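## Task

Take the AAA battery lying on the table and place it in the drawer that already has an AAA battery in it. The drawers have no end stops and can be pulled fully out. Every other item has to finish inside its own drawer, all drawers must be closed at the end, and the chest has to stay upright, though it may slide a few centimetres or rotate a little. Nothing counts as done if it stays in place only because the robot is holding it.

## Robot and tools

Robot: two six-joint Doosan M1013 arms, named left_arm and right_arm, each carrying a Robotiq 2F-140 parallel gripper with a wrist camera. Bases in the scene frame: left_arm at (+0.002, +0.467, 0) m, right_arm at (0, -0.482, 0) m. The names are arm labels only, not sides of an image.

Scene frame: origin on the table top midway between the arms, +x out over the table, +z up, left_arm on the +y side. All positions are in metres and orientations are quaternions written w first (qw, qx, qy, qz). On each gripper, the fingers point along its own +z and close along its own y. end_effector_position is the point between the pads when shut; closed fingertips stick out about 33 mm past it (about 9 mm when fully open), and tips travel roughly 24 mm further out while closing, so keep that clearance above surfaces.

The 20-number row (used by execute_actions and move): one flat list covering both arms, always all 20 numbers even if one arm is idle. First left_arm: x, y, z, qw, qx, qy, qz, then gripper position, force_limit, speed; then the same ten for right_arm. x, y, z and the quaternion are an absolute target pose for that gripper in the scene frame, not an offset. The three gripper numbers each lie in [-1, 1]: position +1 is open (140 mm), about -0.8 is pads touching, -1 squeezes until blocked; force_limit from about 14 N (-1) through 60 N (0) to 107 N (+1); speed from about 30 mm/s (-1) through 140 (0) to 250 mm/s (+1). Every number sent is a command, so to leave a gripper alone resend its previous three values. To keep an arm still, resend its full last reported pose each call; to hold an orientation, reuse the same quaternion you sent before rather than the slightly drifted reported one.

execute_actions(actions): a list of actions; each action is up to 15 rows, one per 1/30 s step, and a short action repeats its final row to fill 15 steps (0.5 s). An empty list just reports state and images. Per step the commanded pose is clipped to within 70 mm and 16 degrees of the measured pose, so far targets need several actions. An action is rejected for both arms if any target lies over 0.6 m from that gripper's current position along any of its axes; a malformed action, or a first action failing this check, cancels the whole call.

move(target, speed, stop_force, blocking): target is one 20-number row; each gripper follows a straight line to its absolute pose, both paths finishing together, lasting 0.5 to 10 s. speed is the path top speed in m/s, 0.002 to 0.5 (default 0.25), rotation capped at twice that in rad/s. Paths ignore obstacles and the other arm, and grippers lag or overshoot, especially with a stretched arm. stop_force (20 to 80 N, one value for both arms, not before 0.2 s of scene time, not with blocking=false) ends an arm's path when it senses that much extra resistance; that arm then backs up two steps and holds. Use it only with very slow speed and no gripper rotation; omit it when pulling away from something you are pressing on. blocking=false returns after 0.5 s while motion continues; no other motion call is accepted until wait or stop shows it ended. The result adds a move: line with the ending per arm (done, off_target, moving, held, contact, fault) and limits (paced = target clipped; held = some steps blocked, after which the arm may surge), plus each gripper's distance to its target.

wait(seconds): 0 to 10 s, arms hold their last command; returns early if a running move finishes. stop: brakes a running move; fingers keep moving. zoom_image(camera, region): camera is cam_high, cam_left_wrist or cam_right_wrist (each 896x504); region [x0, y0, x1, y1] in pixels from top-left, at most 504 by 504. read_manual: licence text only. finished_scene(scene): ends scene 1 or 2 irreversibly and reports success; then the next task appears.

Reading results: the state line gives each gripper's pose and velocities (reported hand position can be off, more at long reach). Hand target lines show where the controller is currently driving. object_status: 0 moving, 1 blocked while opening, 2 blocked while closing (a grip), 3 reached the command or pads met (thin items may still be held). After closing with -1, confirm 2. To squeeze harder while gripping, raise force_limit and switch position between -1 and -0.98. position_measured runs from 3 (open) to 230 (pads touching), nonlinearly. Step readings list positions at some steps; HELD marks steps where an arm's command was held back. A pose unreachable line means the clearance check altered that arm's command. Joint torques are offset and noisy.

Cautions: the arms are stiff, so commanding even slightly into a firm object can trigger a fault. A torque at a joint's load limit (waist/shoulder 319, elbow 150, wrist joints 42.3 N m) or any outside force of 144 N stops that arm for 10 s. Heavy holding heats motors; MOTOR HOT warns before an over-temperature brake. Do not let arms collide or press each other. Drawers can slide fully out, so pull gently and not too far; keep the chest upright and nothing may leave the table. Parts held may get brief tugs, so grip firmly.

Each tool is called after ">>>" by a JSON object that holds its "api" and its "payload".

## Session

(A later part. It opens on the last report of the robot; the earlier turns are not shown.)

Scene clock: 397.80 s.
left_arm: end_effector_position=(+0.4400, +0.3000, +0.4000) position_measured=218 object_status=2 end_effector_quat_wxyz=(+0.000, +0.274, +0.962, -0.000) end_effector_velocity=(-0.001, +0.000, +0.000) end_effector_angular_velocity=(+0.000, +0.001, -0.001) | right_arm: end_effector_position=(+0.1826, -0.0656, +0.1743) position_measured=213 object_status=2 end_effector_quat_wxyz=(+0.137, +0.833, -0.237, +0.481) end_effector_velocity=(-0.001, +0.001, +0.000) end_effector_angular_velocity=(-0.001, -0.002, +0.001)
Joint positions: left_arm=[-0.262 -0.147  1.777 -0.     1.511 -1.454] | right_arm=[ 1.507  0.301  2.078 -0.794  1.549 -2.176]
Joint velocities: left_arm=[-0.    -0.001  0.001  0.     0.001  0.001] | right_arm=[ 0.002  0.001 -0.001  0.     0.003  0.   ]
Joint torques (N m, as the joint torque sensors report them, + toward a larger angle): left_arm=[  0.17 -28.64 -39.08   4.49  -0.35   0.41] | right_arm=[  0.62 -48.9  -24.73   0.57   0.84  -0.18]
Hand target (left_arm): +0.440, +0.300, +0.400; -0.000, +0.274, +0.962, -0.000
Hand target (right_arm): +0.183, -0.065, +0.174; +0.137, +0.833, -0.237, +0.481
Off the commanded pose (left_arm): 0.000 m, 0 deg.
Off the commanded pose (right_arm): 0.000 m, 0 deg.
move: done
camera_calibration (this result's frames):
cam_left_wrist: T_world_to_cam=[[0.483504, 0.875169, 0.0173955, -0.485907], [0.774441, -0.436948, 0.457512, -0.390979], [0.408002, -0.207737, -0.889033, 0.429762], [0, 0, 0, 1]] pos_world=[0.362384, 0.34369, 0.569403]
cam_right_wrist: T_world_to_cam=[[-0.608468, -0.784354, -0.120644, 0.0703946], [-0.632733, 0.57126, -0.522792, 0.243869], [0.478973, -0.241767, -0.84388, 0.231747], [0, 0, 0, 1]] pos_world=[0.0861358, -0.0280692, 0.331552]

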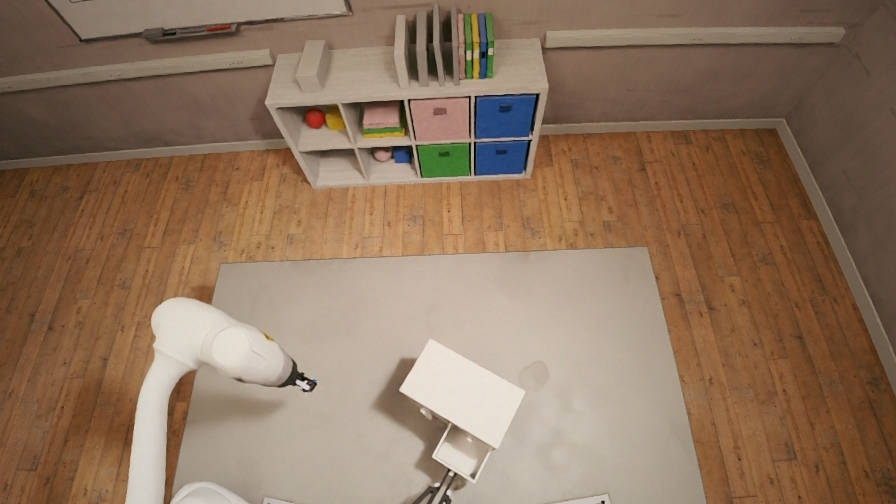

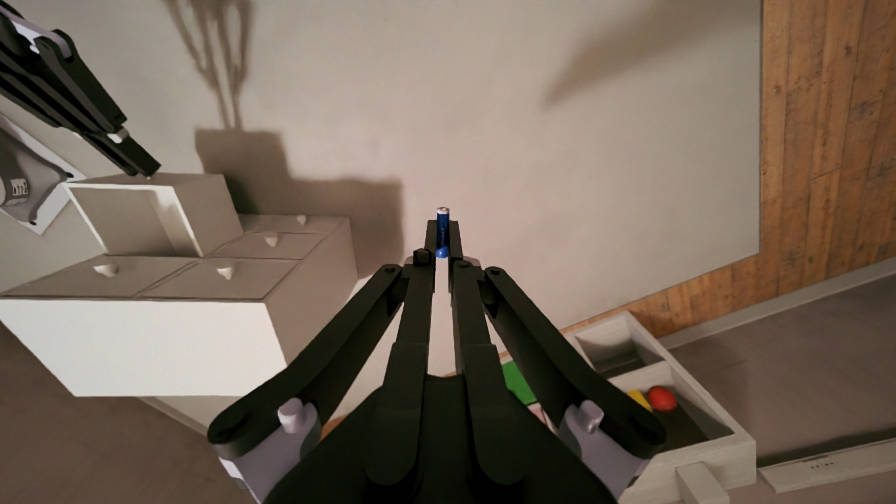

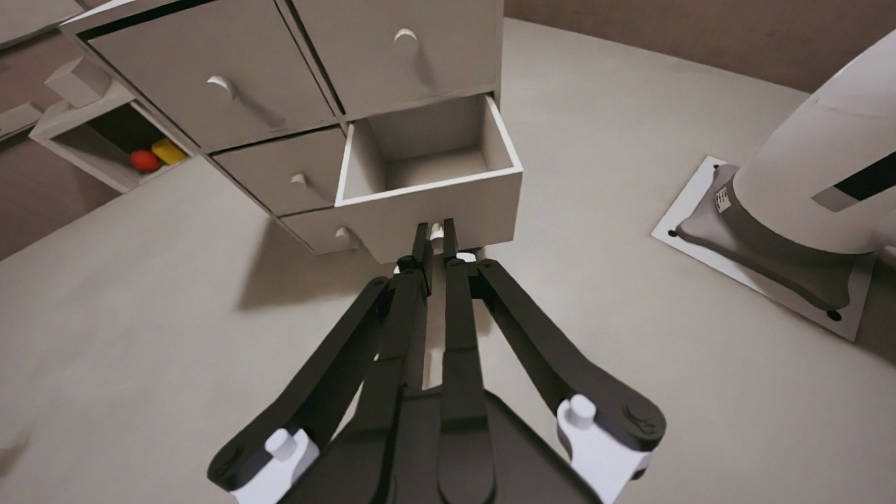

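>>> {"api": "move", "payload": {"target": [0.44,0.30,0.40,0,0.274,0.9617,0,-1,-0.5,-0.5, 0.2768,-0.1236,0.1743,0.1366,0.8331,-0.2365,0.481,-1,0,-0.5], "speed": 0.1}}

>>> {"api": "execute_actions", "payload": {"actions": [[[0.44,0.30,0.40,0,0.274,0.9617,0,-1,-0.5,-0.5, 0.2768,-0.1236,0.1743,0.1366,0.8331,-0.2365,0.481,-0.3,0,0],[0.44,0.30,0.40,0,0.274,0.9617,0,-1,-0.5,-0.5, 0.2768,-0.1236,0.1743,0.1366,0.8331,-0.2365,0.481,-0.3,0,0],[0.44,0.30,0.40,0,0.274,0.9617,0,-1,-0.5,-0.5, 0.2768,-0.1236,0.1743,0.1366,0.8331,-0.2365,0.481,-0.3,0,0],[0.44,0.30,0.40,0,0.274,0.9617,0,-1,-0.5,-0.5, 0.2768,-0.1236,0.1743,0.1366,0.8331,-0.2365,0.481,-0.3,0,0],[0.44,0.30,0.40,0,0.274,0.9617,0,-1,-0.5,-0.5, 0.2768,-0.1236,0.1743,0.1366,0.8331,-0.2365,0.481,-0.3,0,0],[0.44,0.30,0.40,0,0.274,0.9617,0,-1,-0.5,-0.5, 0.2768,-0.1236,0.1743,0.1366,0.8331,-0.2365,0.481,-0.3,0,0],[0.44,0.30,0.40,0,0.274,0.9617,0,-1,-0.5,-0.5, 0.2762,-0.1232,0.1743,0.1366,0.8331,-0.2365,0.481,-0.3,0,0],[0.44,0.30,0.40,0,0.274,0.9617,0,-1,-0.5,-0.5, 0.2753,-0.1227,0.1743,0.1366,0.8331,-0.2365,0.481,-0.3,0,0],[0.44,0.30,0.40,0,0.274,0.9617,0,-1,-0.5,-0.5, 0.2743,-0.1221,0.1743,0.1366,0.8331,-0.2365,0.481,-0.3,0,0],[0.44,0.30,0.40,0,0.274,0.9617,0,-1,-0.5,-0.5, 0.2733,-0.1214,0.1743,0.1366,0.8331,-0.2365,0.481,-0.3,0,0],[0.44,0.30,0.40,0,0.274,0.9617,0,-1,-0.5,-0.5, 0.2724,-0.1209,0.1743,0.1366,0.8331,-0.2365,0.481,-0.3,0,0],[0.44,0.30,0.40,0,0.274,0.9617,0,-1,-0.5,-0.5, 0.2719,-0.1206,0.1743,0.1366,0.8331,-0.2365,0.481,-0.3,0,0]]]}}

>>> {"api": "move", "payload": {"target": [0.44,0.30,0.40,0,0.274,0.9617,0,-1,-0.5,-0.5, 0.2719,-0.1206,0.0726,0.1366,0.8331,-0.2365,0.481,-0.3,0,0], "speed": 0.12}}

Scene clock: 433.73 s.
left_arm: end_effector_position=(+0.4400, +0.3000, +0.4000) position_measured=218 object_status=2 end_effector_quat_wxyz=(+0.000, +0.274, +0.962, -0.000) end_effector_velocity=(+0.000, -0.000, +0.000) end_effector_angular_velocity=(-0.001, -0.001, -0.000) | right_arm: end_effector_position=(+0.2768, -0.1234, +0.1743) position_measured=213 object_status=2 end_effector_quat_wxyz=(+0.137, +0.833, -0.236, +0.481) end_effector_velocity=(+0.001, -0.001, -0.000) end_effector_angular_velocity=(+0.001, -0.000, -0.001)
Joint positions: left_arm=[-0.262 -0.147  1.777 -0.     1.511 -1.454] | right_arm=[ 1.328  0.222  2.19  -0.922  1.435 -2.231]
Joint velocities: left_arm=[-0.    -0.    -0.001 -0.    -0.     0.   ] | right_arm=[-0.002 -0.001  0.001 -0.001 -0.002  0.001]
Joint torques (N m, as the joint torque sensors report them, + toward a larger angle): left_arm=[  0.43 -29.02 -39.2    4.15  -0.57  -0.08] | right_arm=[ -0.48 -36.43 -18.92   1.07   0.13   0.14]
Hand target (left_arm): +0.440, +0.300, +0.400; -0.000, +0.274, +0.962, -0.000
Hand target (right_arm): +0.277, -0.124, +0.174; +0.137, +0.833, -0.236, +0.481
Off the commanded pose (left_arm): 0.000 m, 0 deg.
Off the commanded pose (right_arm): 0.000 m, 0 deg.
move: done
camera_calibration (this result's frames):
cam_left_wrist: T_world_to_cam=[[0.483504, 0.875169, 0.0173955, -0.485907], [0.774441, -0.436948, 0.457512, -0.390979], [0.408002, -0.207737, -0.889033, 0.429762], [0, 0, 0, 1]] pos_world=[0.362384, 0.34369, 0.569403]
cam_right_wrist: T_world_to_cam=[[-0.60842, -0.784424, -0.120433, 0.082209], [-0.632785, 0.571088, -0.522917, 0.336515], [0.478966, -0.241944, -0.843833, 0.172645], [0, 0, 0, 1]] pos_world=[0.180268, -0.0859227, 0.331553]

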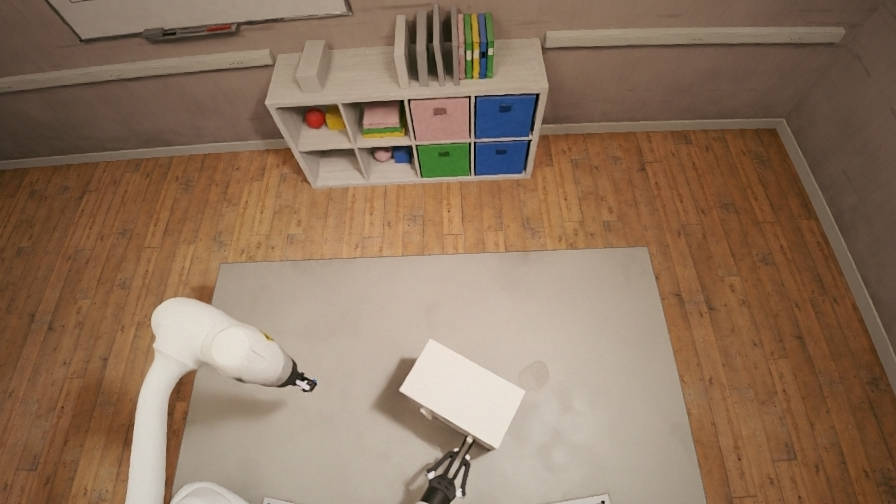

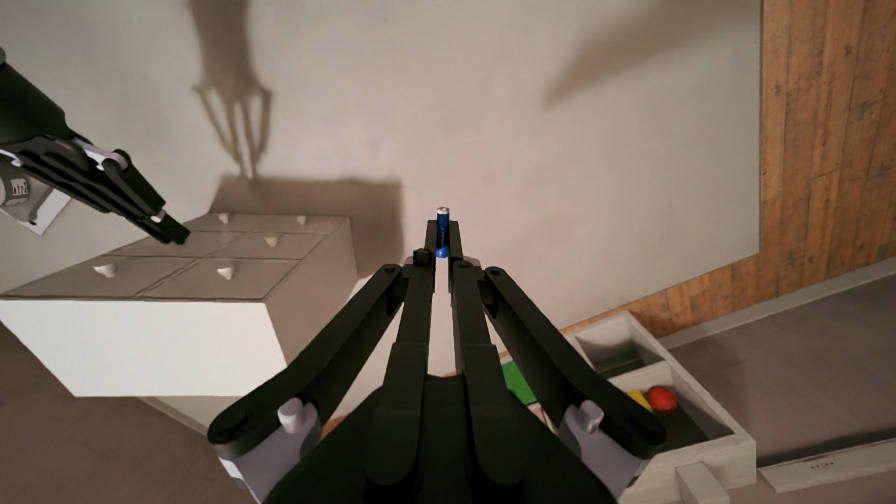

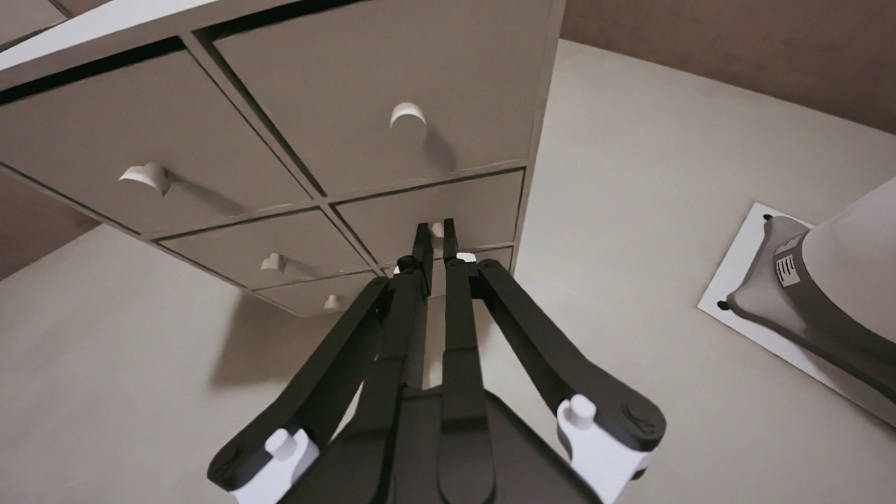

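Scene clock: 434.23 s.
left_arm: end_effector_position=(+0.4400, +0.3000, +0.4000) position_measured=218 object_status=2 end_effector_quat_wxyz=(+0.000, +0.274, +0.962, -0.000) end_effector_velocity=(+0.000, -0.000, -0.000) end_effector_angular_velocity=(+0.000, +0.000, +0.001) | right_arm: end_effector_position=(+0.2724, -0.1210, +0.1743) position_measured=167 object_status=3 end_effector_quat_wxyz=(+0.137, +0.833, -0.236, +0.481) end_effector_velocity=(-0.007, +0.004, +0.000) end_effector_angular_velocity=(-0.000, -0.000, -0.001)
Joint positions: left_arm=[-0.262 -0.147  1.777 -0.     1.511 -1.454] | right_arm=[ 1.337  0.225  2.186 -0.915  1.441 -2.228]
Joint velocities: left_arm=[-0.     0.001 -0.     0.    -0.    -0.001] | right_arm=[ 0.014  0.005 -0.007  0.01   0.01   0.004]
Joint torques (N m, as the joint torque sensors report them, + toward a larger angle): left_arm=[ -1.67 -26.38 -40.1    4.29  -0.49   0.23] | right_arm=[  4.3  -43.45 -23.43  -0.29   1.65  -0.45]
Hand target (left_arm): +0.440, +0.300, +0.400; -0.000, +0.274, +0.962, -0.000
Hand target (right_arm): +0.272, -0.121, +0.174; +0.137, +0.833, -0.236, +0.481
Off the commanded pose (left_arm): 0.000 m, 0 deg.
Off the commanded pose (right_arm): 0.001 m, 0 deg.
Step readings (end_effector_position):
0: left_arm (+0.4400, +0.3000, +0.4000) | right_arm (+0.2768, -0.1234, +0.1743)
1: left_arm (+0.4400, +0.3000, +0.4000) | right_arm (+0.2768, -0.1235, +0.1743)
2: left_arm (+0.4400, +0.3000, +0.4000) | right_arm (+0.2768, -0.1235, +0.1742)
4: left_arm (+0.4400, +0.3000, +0.4000) | right_arm (+0.2768, -0.1236, +0.1742)
8: left_arm (+0.4400, +0.3000, +0.4000) | right_arm (+0.2767, -0.1235, +0.1742)
15: end_effector_position above
camera_calibration (this result's frames):
cam_left_wrist: T_world_to_cam=[[0.483504, 0.875169, 0.0173955, -0.485907], [0.774441, -0.436949, 0.457512, -0.390979], [0.408002, -0.207737, -0.889033, 0.429762], [0, 0, 0, 1]] pos_world=[0.362384, 0.34369, 0.569403]
cam_right_wrist: T_world_to_cam=[[-0.608401, -0.784425, -0.120518, 0.0815203], [-0.632786, 0.571124, -0.522876, 0.332337], [0.478988, -0.241856, -0.843846, 0.175327], [0, 0, 0, 1]] pos_world=[0.175915, -0.0834549, 0.331545]

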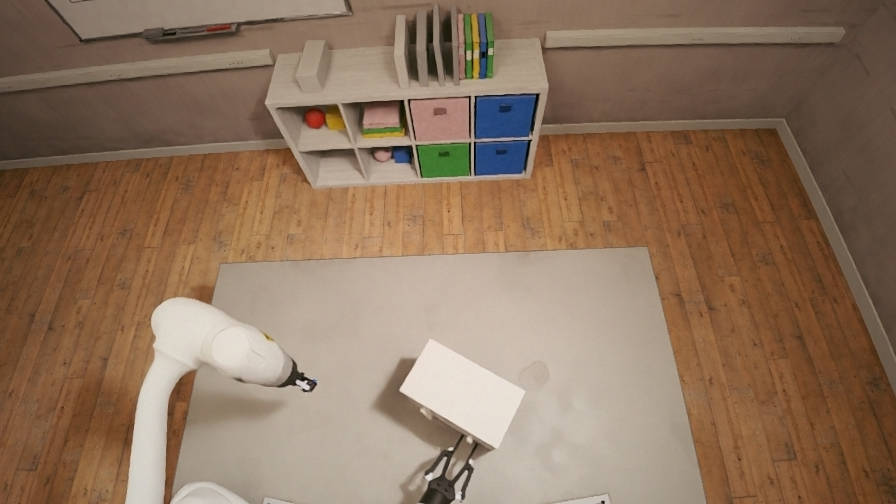

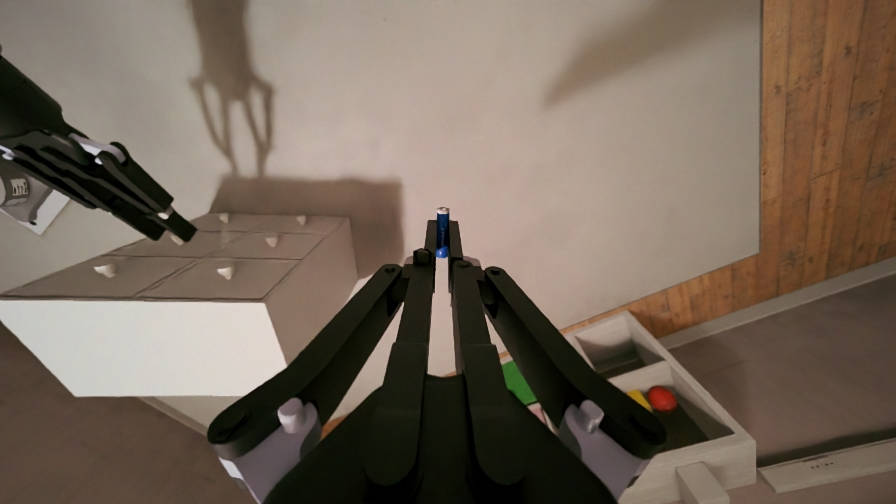

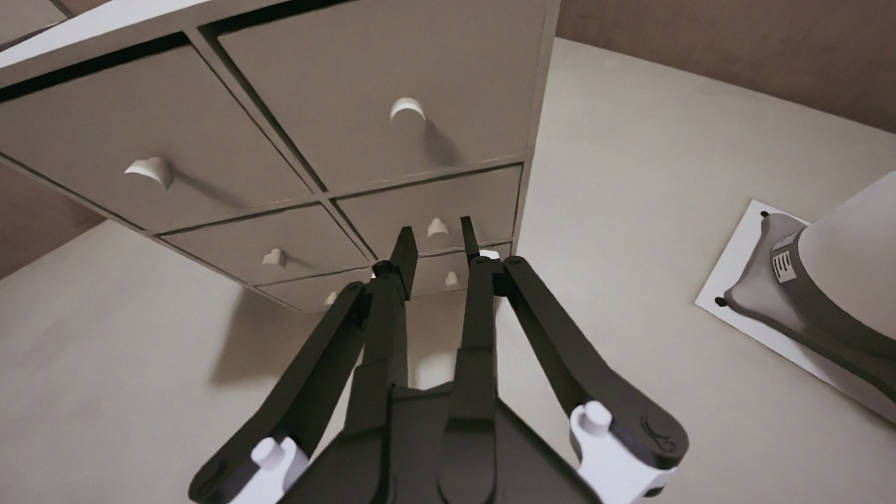

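Scene clock: 435.47 s.
left_arm: end_effector_position=(+0.4400, +0.3000, +0.4000) position_measured=218 object_status=2 end_effector_quat_wxyz=(+0.000, +0.274, +0.962, -0.000) end_effector_velocity=(-0.001, +0.001, -0.000) end_effector_angular_velocity=(-0.000, +0.000, +0.000) | right_arm: end_effector_position=(+0.2719, -0.1205, +0.0727) position_measured=167 object_status=3 end_effector_quat_wxyz=(+0.137, +0.833, -0.236, +0.481) end_effector_velocity=(-0.000, +0.001, -0.002) end_effector_angular_velocity=(+0.001, +0.001, +0.001)
Joint positions: left_arm=[-0.262 -0.147  1.777 -0.     1.511 -1.454] | right_arm=[ 1.338  0.392  2.235 -0.949  1.312 -2.051]
Joint velocities: left_arm=[ 0.    -0.002  0.002 -0.    -0.    -0.   ] | right_arm=[ 0.     0.003  0.    -0.001 -0.004  0.002]
Joint torques (N m, as the joint torque sensors report them, + toward a larger angle): left_arm=[  0.45 -28.39 -39.28   4.36  -0.73  -0.11] | right_arm=[  2.14 -48.72 -15.97   0.3    1.16  -0.3 ]
Hand target (left_arm): +0.440, +0.300, +0.400; -0.000, +0.274, +0.962, -0.000
Hand target (right_arm): +0.272, -0.121, +0.073; +0.137, +0.833, -0.236, +0.481
Off the commanded pose (left_arm): 0.000 m, 0 deg.
Off the commanded pose (right_arm): 0.000 m, 0 deg.
move: done
camera_calibration (this result's frames):
cam_left_wrist: T_world_to_cam=[[0.483504, 0.875169, 0.0173955, -0.485907], [0.774441, -0.436948, 0.457512, -0.390979], [0.408002, -0.207737, -0.889033, 0.429762], [0, 0, 0, 1]] pos_world=[0.362384, 0.34369, 0.569403]
cam_right_wrist: T_world_to_cam=[[-0.608346, -0.784481, -0.12044, 0.0692501], [-0.632967, 0.571098, -0.522685, 0.278658], [0.47882, -0.241738, -0.843975, 0.0900069], [0, 0, 0, 1]] pos_world=[0.175413, -0.0830578, 0.229955]

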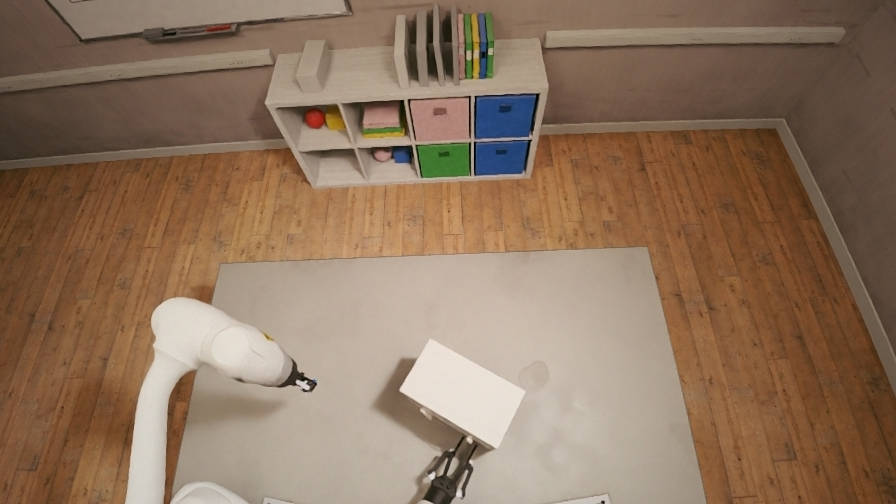

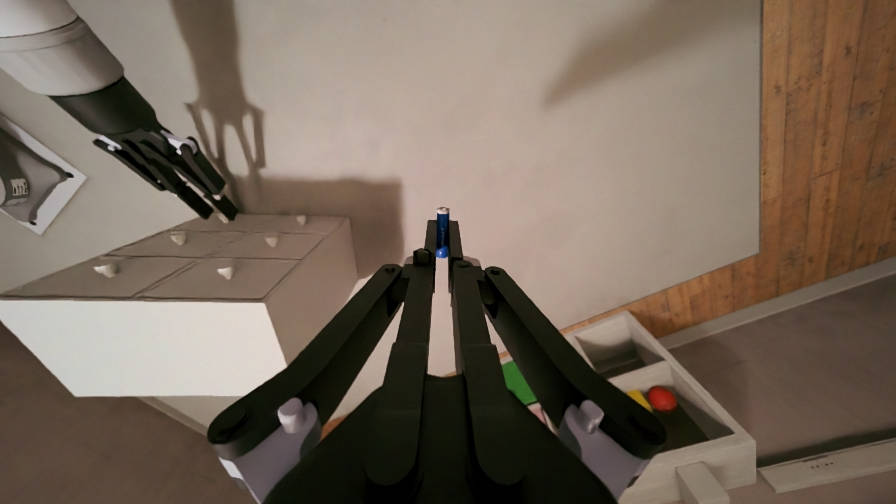

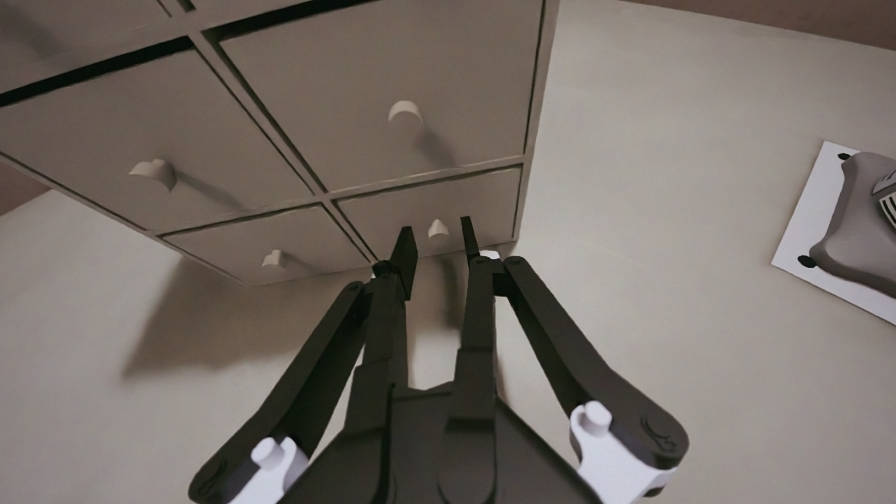

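>>> {"api": "execute_actions", "payload": {"actions": [[[0.44,0.30,0.40,0,0.274,0.9617,0,-1,-0.5,-0.5, 0.2726,-0.121,0.0726,0.1366,0.8331,-0.2365,0.481,-0.3,0,0],[0.44,0.30,0.40,0,0.274,0.9617,0,-1,-0.5,-0.5, 0.2733,-0.1215,0.0725,0.1366,0.8331,-0.2365,0.481,-0.3,0,0],[0.44,0.30,0.40,0,0.274,0.9617,0,-1,-0.5,-0.5, 0.274,-0.1219,0.0724,0.1366,0.8331,-0.2365,0.481,-0.3,0,0],[0.44,0.30,0.40,0,0.274,0.9617,0,-1,-0.5,-0.5, 0.2746,-0.1223,0.0723,0.1366,0.8331,-0.2365,0.481,-0.3,0,0],[0.44,0.30,0.40,0,0.274,0.9617,0,-1,-0.5,-0.5, 0.2749,-0.1225,0.0722,0.1366,0.8331,-0.2365,0.481,-1,0,-0.5]],[[0.44,0.30,0.40,0,0.274,0.9617,0,-1,-0.5,-0.5, 0.2749,-0.1225,0.0722,0.1366,0.8331,-0.2365,0.481,-1,0,-0.5]]]}}

>>> {"api": "move", "payload": {"target": [0.44,0.30,0.40,0,0.274,0.9617,0,-1,-0.5,-0.5, 0.1813,-0.0647,0.0722,0.1366,0.8331,-0.2365,0.481,-1,0,-0.5], "speed": 0.1}}

Scene clock: 451.13 s.
left_arm: end_effector_position=(+0.4400, +0.3000, +0.4000) position_measured=218 object_status=2 end_effector_quat_wxyz=(+0.000, +0.274, +0.962, -0.000) end_effector_velocity=(+0.000, -0.000, +0.000) end_effector_angular_velocity=(+0.000, -0.001, -0.002) | right_arm: end_effector_position=(+0.2749, -0.1225, +0.0722) position_measured=215 object_status=2 end_effector_quat_wxyz=(+0.137, +0.833, -0.236, +0.481) end_effector_velocity=(+0.000, -0.000, -0.000) end_effector_angular_velocity=(+0.002, -0.000, -0.001)
Joint positions: left_arm=[-0.262 -0.147  1.777 -0.     1.511 -1.454] | right_arm=[ 1.332  0.391  2.239 -0.954  1.308 -2.051]
Joint velocities: left_arm=[-0.     0.    -0.001  0.    -0.     0.001] | right_arm=[-0.001 -0.     0.    -0.    -0.001  0.002]
Joint torques (N m, as the joint torque sensors report them, + toward a larger angle): left_arm=[  0.36 -26.26 -39.66   4.12  -0.64   0.39] | right_arm=[  1.35 -45.18 -12.09   2.03  -1.15  -0.05]
Hand target (left_arm): +0.440, +0.300, +0.400; -0.000, +0.274, +0.962, -0.000
Hand target (right_arm): +0.275, -0.123, +0.072; +0.137, +0.833, -0.236, +0.481
Off the commanded pose (left_arm): 0.000 m, 0 deg.
Off the commanded pose (right_arm): 0.000 m, 0 deg.
Step readings (end_effector_position; steps 1 to 15: 1st action; 16 to 30: 2nd action):
0: left_arm (+0.4400, +0.3000, +0.4000) | right_arm (+0.2719, -0.1205, +0.0726)
1: left_arm (+0.4400, +0.3000, +0.4000) | right_arm (+0.2719, -0.1206, +0.0726)
2: left_arm (+0.4400, +0.3000, +0.4000) | right_arm (+0.2722, -0.1208, +0.0725)
4: left_arm (+0.4400, +0.3000, +0.4000) | right_arm (+0.2731, -0.1214, +0.0724)
8: left_arm (+0.4400, +0.3000, +0.4000) | right_arm (+0.2746, -0.1223, +0.0722)
15: left_arm (+0.4400, +0.3000, +0.4000) | right_arm (+0.2749, -0.1224, +0.0722)
16: left_arm (+0.4400, +0.3000, +0.4000) | right_arm (+0.2749, -0.1224, +0.0723)
17: left_arm (+0.4400, +0.3000, +0.4000) | right_arm (+0.2749, -0.1224, +0.0723)
19: left_arm (+0.4400, +0.3000, +0.4000) | right_arm (+0.2749, -0.1224, +0.0723)
23: left_arm (+0.4400, +0.3000, +0.4000) | right_arm (+0.2749, -0.1225, +0.0722)
30: end_effector_position above
camera_calibration (this result's frames):
cam_left_wrist: T_world_to_cam=[[0.483504, 0.875169, 0.0173955, -0.485907], [0.774441, -0.436949, 0.457512, -0.390979], [0.408002, -0.207737, -0.889033, 0.429762], [0, 0, 0, 1]] pos_world=[0.362384, 0.34369, 0.569403]
cam_right_wrist: T_world_to_cam=[[-0.608388, -0.784424, -0.120594, 0.0695519], [-0.632755, 0.571143, -0.522893, 0.281428], [0.479046, -0.241815, -0.843825, 0.0876225], [0, 0, 0, 1]] pos_world=[0.178415, -0.0849893, 0.229482]

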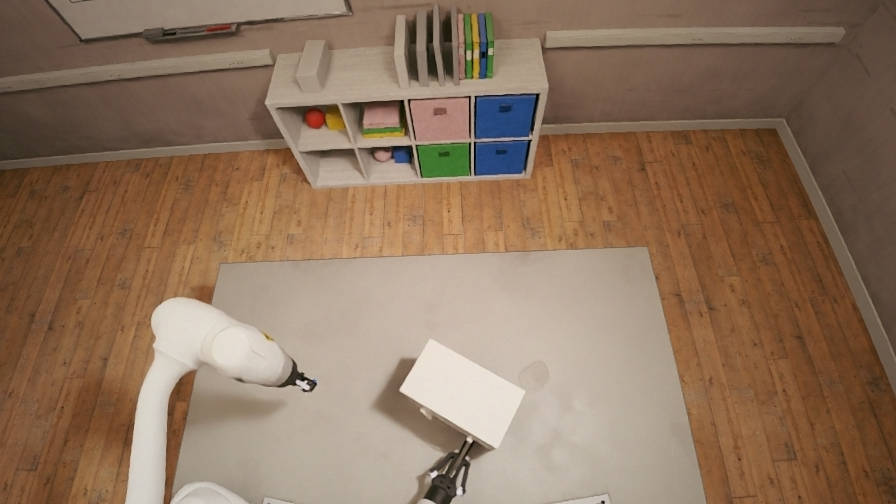

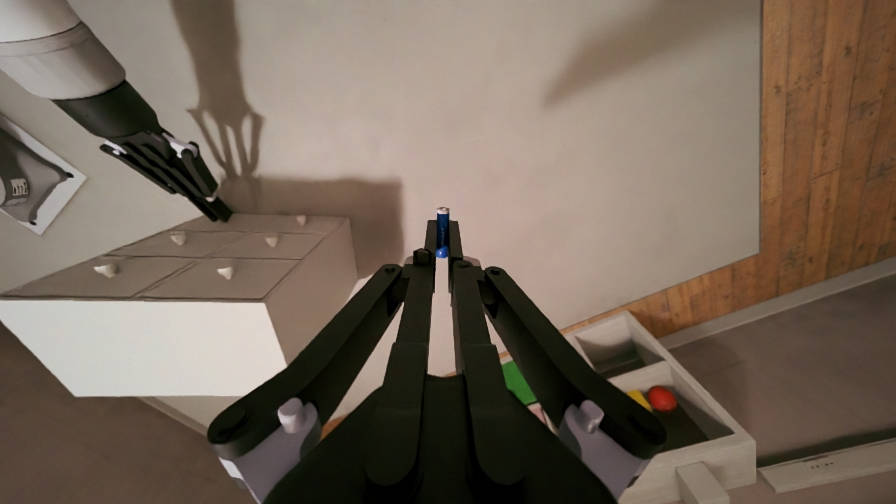

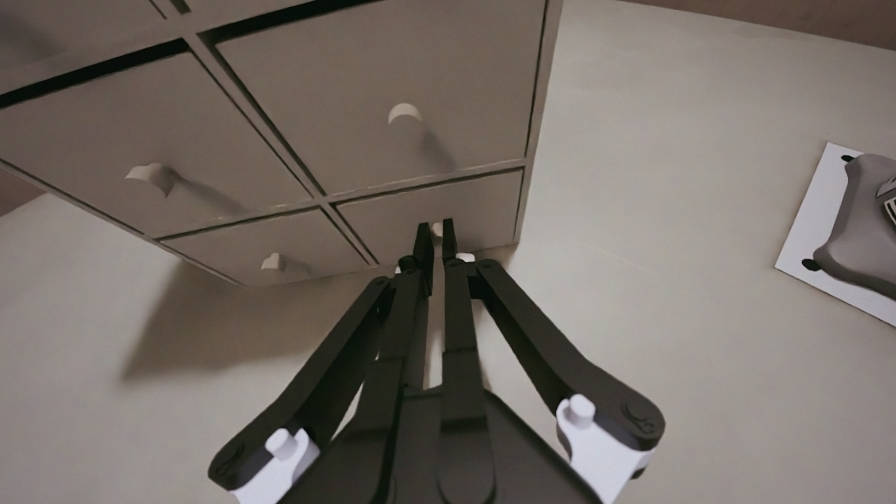

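Scene clock: 452.63 s.
left_arm: end_effector_position=(+0.4400, +0.3000, +0.4000) position_measured=218 object_status=2 end_effector_quat_wxyz=(-0.000, +0.274, +0.962, -0.000) end_effector_velocity=(-0.001, +0.000, -0.002) end_effector_angular_velocity=(+0.001, +0.003, +0.002) | right_arm: end_effector_position=(+0.1813, -0.0649, +0.0722) position_measured=216 object_status=2 end_effector_quat_wxyz=(+0.137, +0.833, -0.237, +0.481) end_effector_velocity=(-0.001, +0.001, -0.000) end_effector_angular_velocity=(+0.001, +0.000, -0.000)
Joint positions: left_arm=[-0.262 -0.147  1.777 -0.     1.511 -1.454] | right_arm=[ 1.509  0.452  2.123 -0.806  1.412 -2.034]
Joint velocities: left_arm=[ 0.     0.     0.003 -0.     0.    -0.002] | right_arm=[ 0.002  0.    -0.001  0.002  0.     0.001]
Joint torques (N m, as the joint torque sensors report them, + toward a larger angle): left_arm=[ -0.71 -27.29 -39.35   4.71  -0.23   0.01] | right_arm=[  3.12 -53.95 -17.85   0.98   1.37  -0.16]
Hand target (left_arm): +0.440, +0.300, +0.400; -0.000, +0.274, +0.962, -0.000
Hand target (right_arm): +0.181, -0.065, +0.072; +0.137, +0.833, -0.237, +0.481
Off the commanded pose (left_arm): 0.000 m, 0 deg.
Off the commanded pose (right_arm): 0.000 m, 0 deg.
move: done
camera_calibration (this result's frames):
cam_left_wrist: T_world_to_cam=[[0.483504, 0.875169, 0.0173954, -0.485907], [0.774441, -0.436948, 0.457512, -0.390979], [0.408002, -0.207737, -0.889033, 0.429762], [0, 0, 0, 1]] pos_world=[0.362384, 0.34369, 0.569403]
cam_right_wrist: T_world_to_cam=[[-0.60847, -0.784355, -0.120629, 0.0578293], [-0.632716, 0.571243, -0.52283, 0.189277], [0.478993, -0.241802, -0.843859, 0.146377], [0, 0, 0, 1]] pos_world=[0.0848324, -0.0273701, 0.229457]

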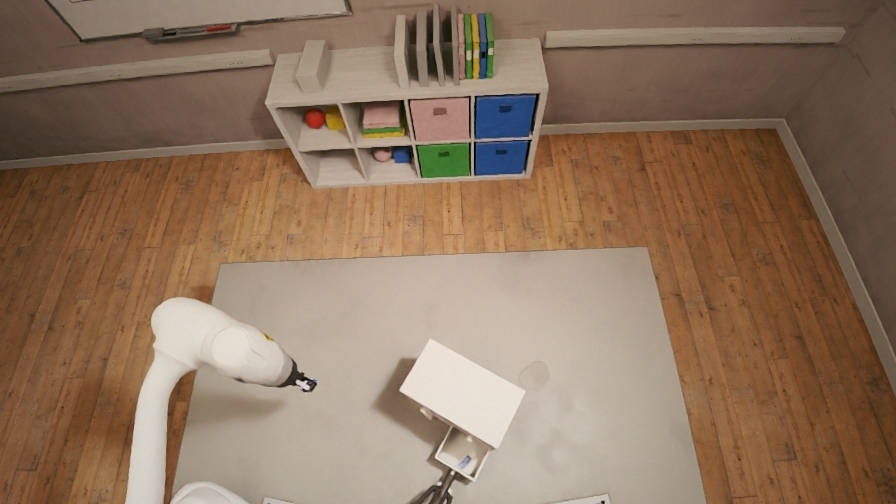

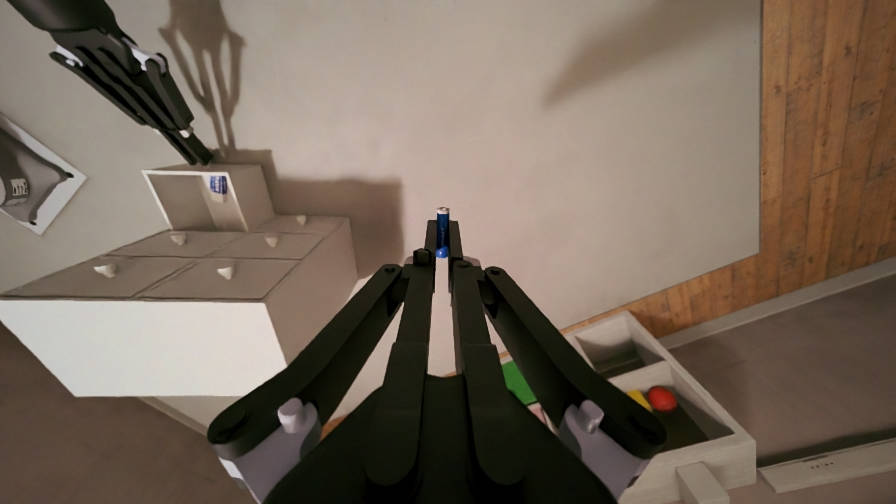

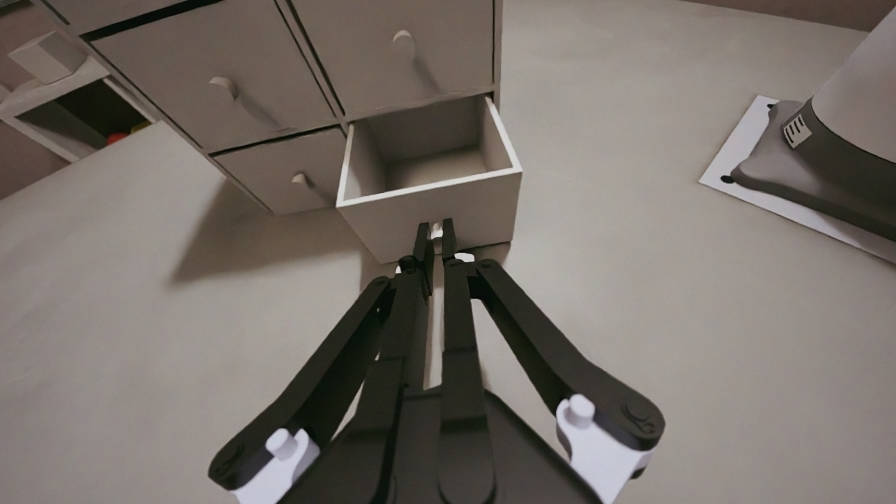

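>>> {"api": "zoom_image", "payload": {"camera": "cam_high", "region": [430, 420, 500, 490]}}

>>> {"api": "zoom_image", "payload": {"camera": "cam_left_wrist", "region": [135, 150, 285, 250]}}

Region (430, 420, 500, 490) of cam_high's 896x504 image, scaled by 7.200, with more detail than that image has.

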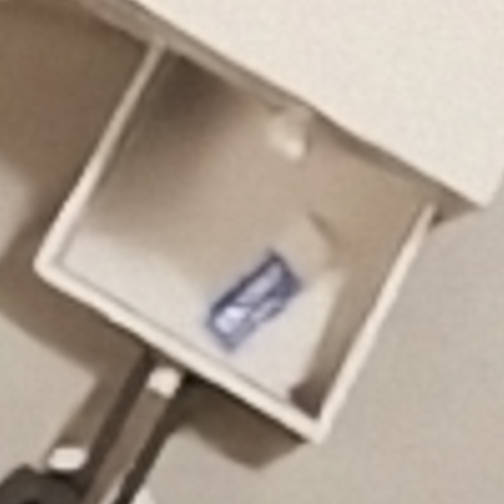

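Region (135, 150, 285, 250) of cam_left_wrist's 896x504 image, scaled by 3.360, with more detail than that image has.

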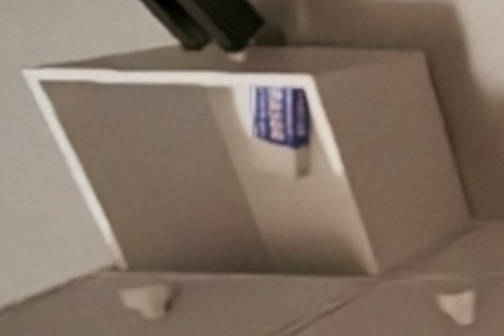

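>>> {"api": "move", "payload": {"target": [0.44,0.30,0.40,0,0.274,0.9617,0,-1,-0.5,-0.5, 0.2762,-0.1233,0.0722,0.1366,0.8331,-0.2365,0.481,-1,0,-0.5], "speed": 0.1}}

Scene clock: 470.70 s.
left_arm: end_effector_position=(+0.4400, +0.3000, +0.4000) position_measured=218 object_status=2 end_effector_quat_wxyz=(+0.000, +0.274, +0.962, -0.000) end_effector_velocity=(+0.000, -0.000, -0.001) end_effector_angular_velocity=(+0.001, +0.002, -0.001) | right_arm: end_effector_position=(+0.2762, -0.1231, +0.0722) position_measured=216 object_status=2 end_effector_quat_wxyz=(+0.137, +0.833, -0.236, +0.481) end_effector_velocity=(+0.001, -0.001, -0.000) end_effector_angular_velocity=(+0.000, -0.000, -0.000)
Joint positions: left_arm=[-0.262 -0.147  1.777 -0.     1.511 -1.454] | right_arm=[ 1.329  0.39   2.24  -0.956  1.307 -2.051]
Joint velocities: left_arm=[-0.     0.002  0.001  0.    -0.     0.   ] | right_arm=[-0.003 -0.     0.001 -0.002 -0.001  0.   ]
Joint torques (N m, as the joint torque sensors report them, + toward a larger angle): left_arm=[ -0.7  -28.09 -39.3    4.57  -0.64  -0.06] | right_arm=[  1.24 -42.08 -11.73   0.84  -1.44  -0.23]
Hand target (left_arm): +0.440, +0.300, +0.400; -0.000, +0.274, +0.962, -0.000
Hand target (right_arm): +0.276, -0.123, +0.072; +0.137, +0.833, -0.236, +0.481
Off the commanded pose (left_arm): 0.000 m, 0 deg.
Off the commanded pose (right_arm): 0.000 m, 0 deg.
move: done
camera_calibration (this result's frames):
cam_left_wrist: T_world_to_cam=[[0.483504, 0.875169, 0.0173954, -0.485907], [0.774441, -0.436948, 0.457512, -0.390979], [0.408002, -0.207737, -0.889033, 0.429762], [0, 0, 0, 1]] pos_world=[0.362384, 0.34369, 0.569403]
cam_right_wrist: T_world_to_cam=[[-0.608422, -0.784422, -0.120437, 0.0697847], [-0.632798, 0.5711, -0.522888, 0.282571], [0.478946, -0.241925, -0.84385, 0.086851], [0, 0, 0, 1]] pos_world=[0.179672, -0.0856244, 0.229447]

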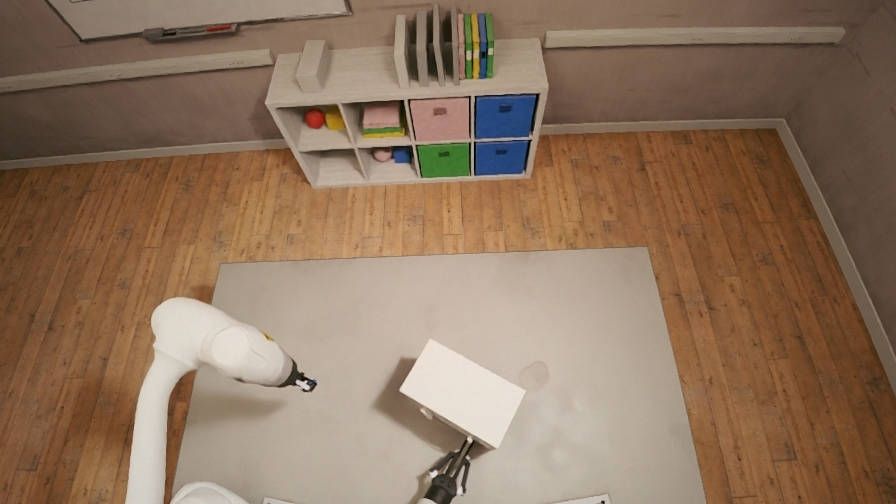

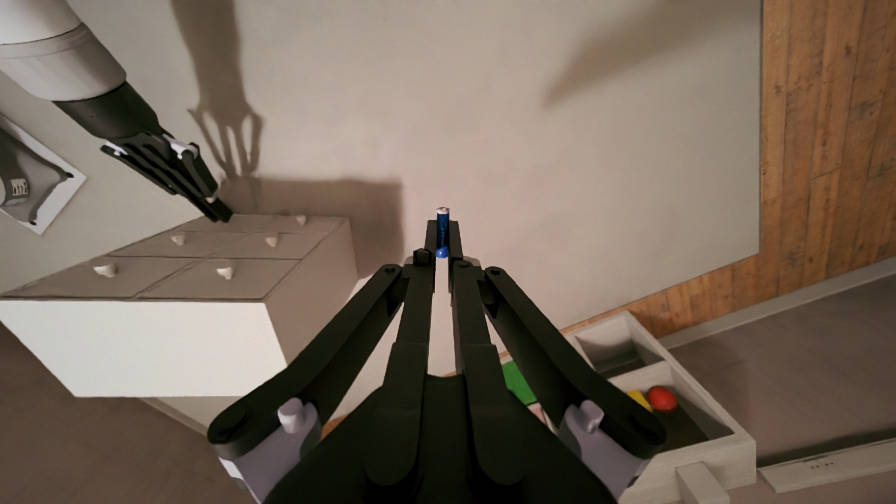

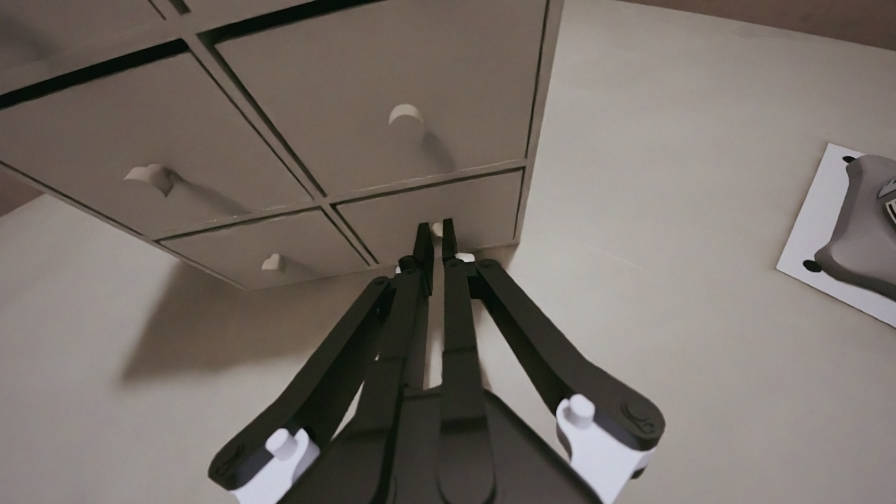

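>>> {"api": "zoom_image", "payload": {"camera": "cam_right_wrist", "region": [230, 190, 470, 310]}}

Region (230, 190, 470, 310) of cam_right_wrist's 896x504 image, scaled by 2.100, with more detail than that image has.

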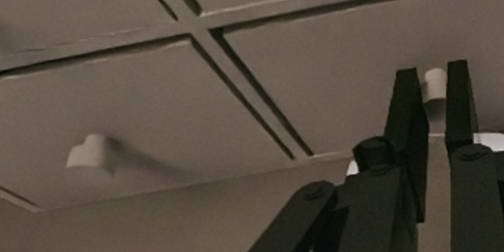

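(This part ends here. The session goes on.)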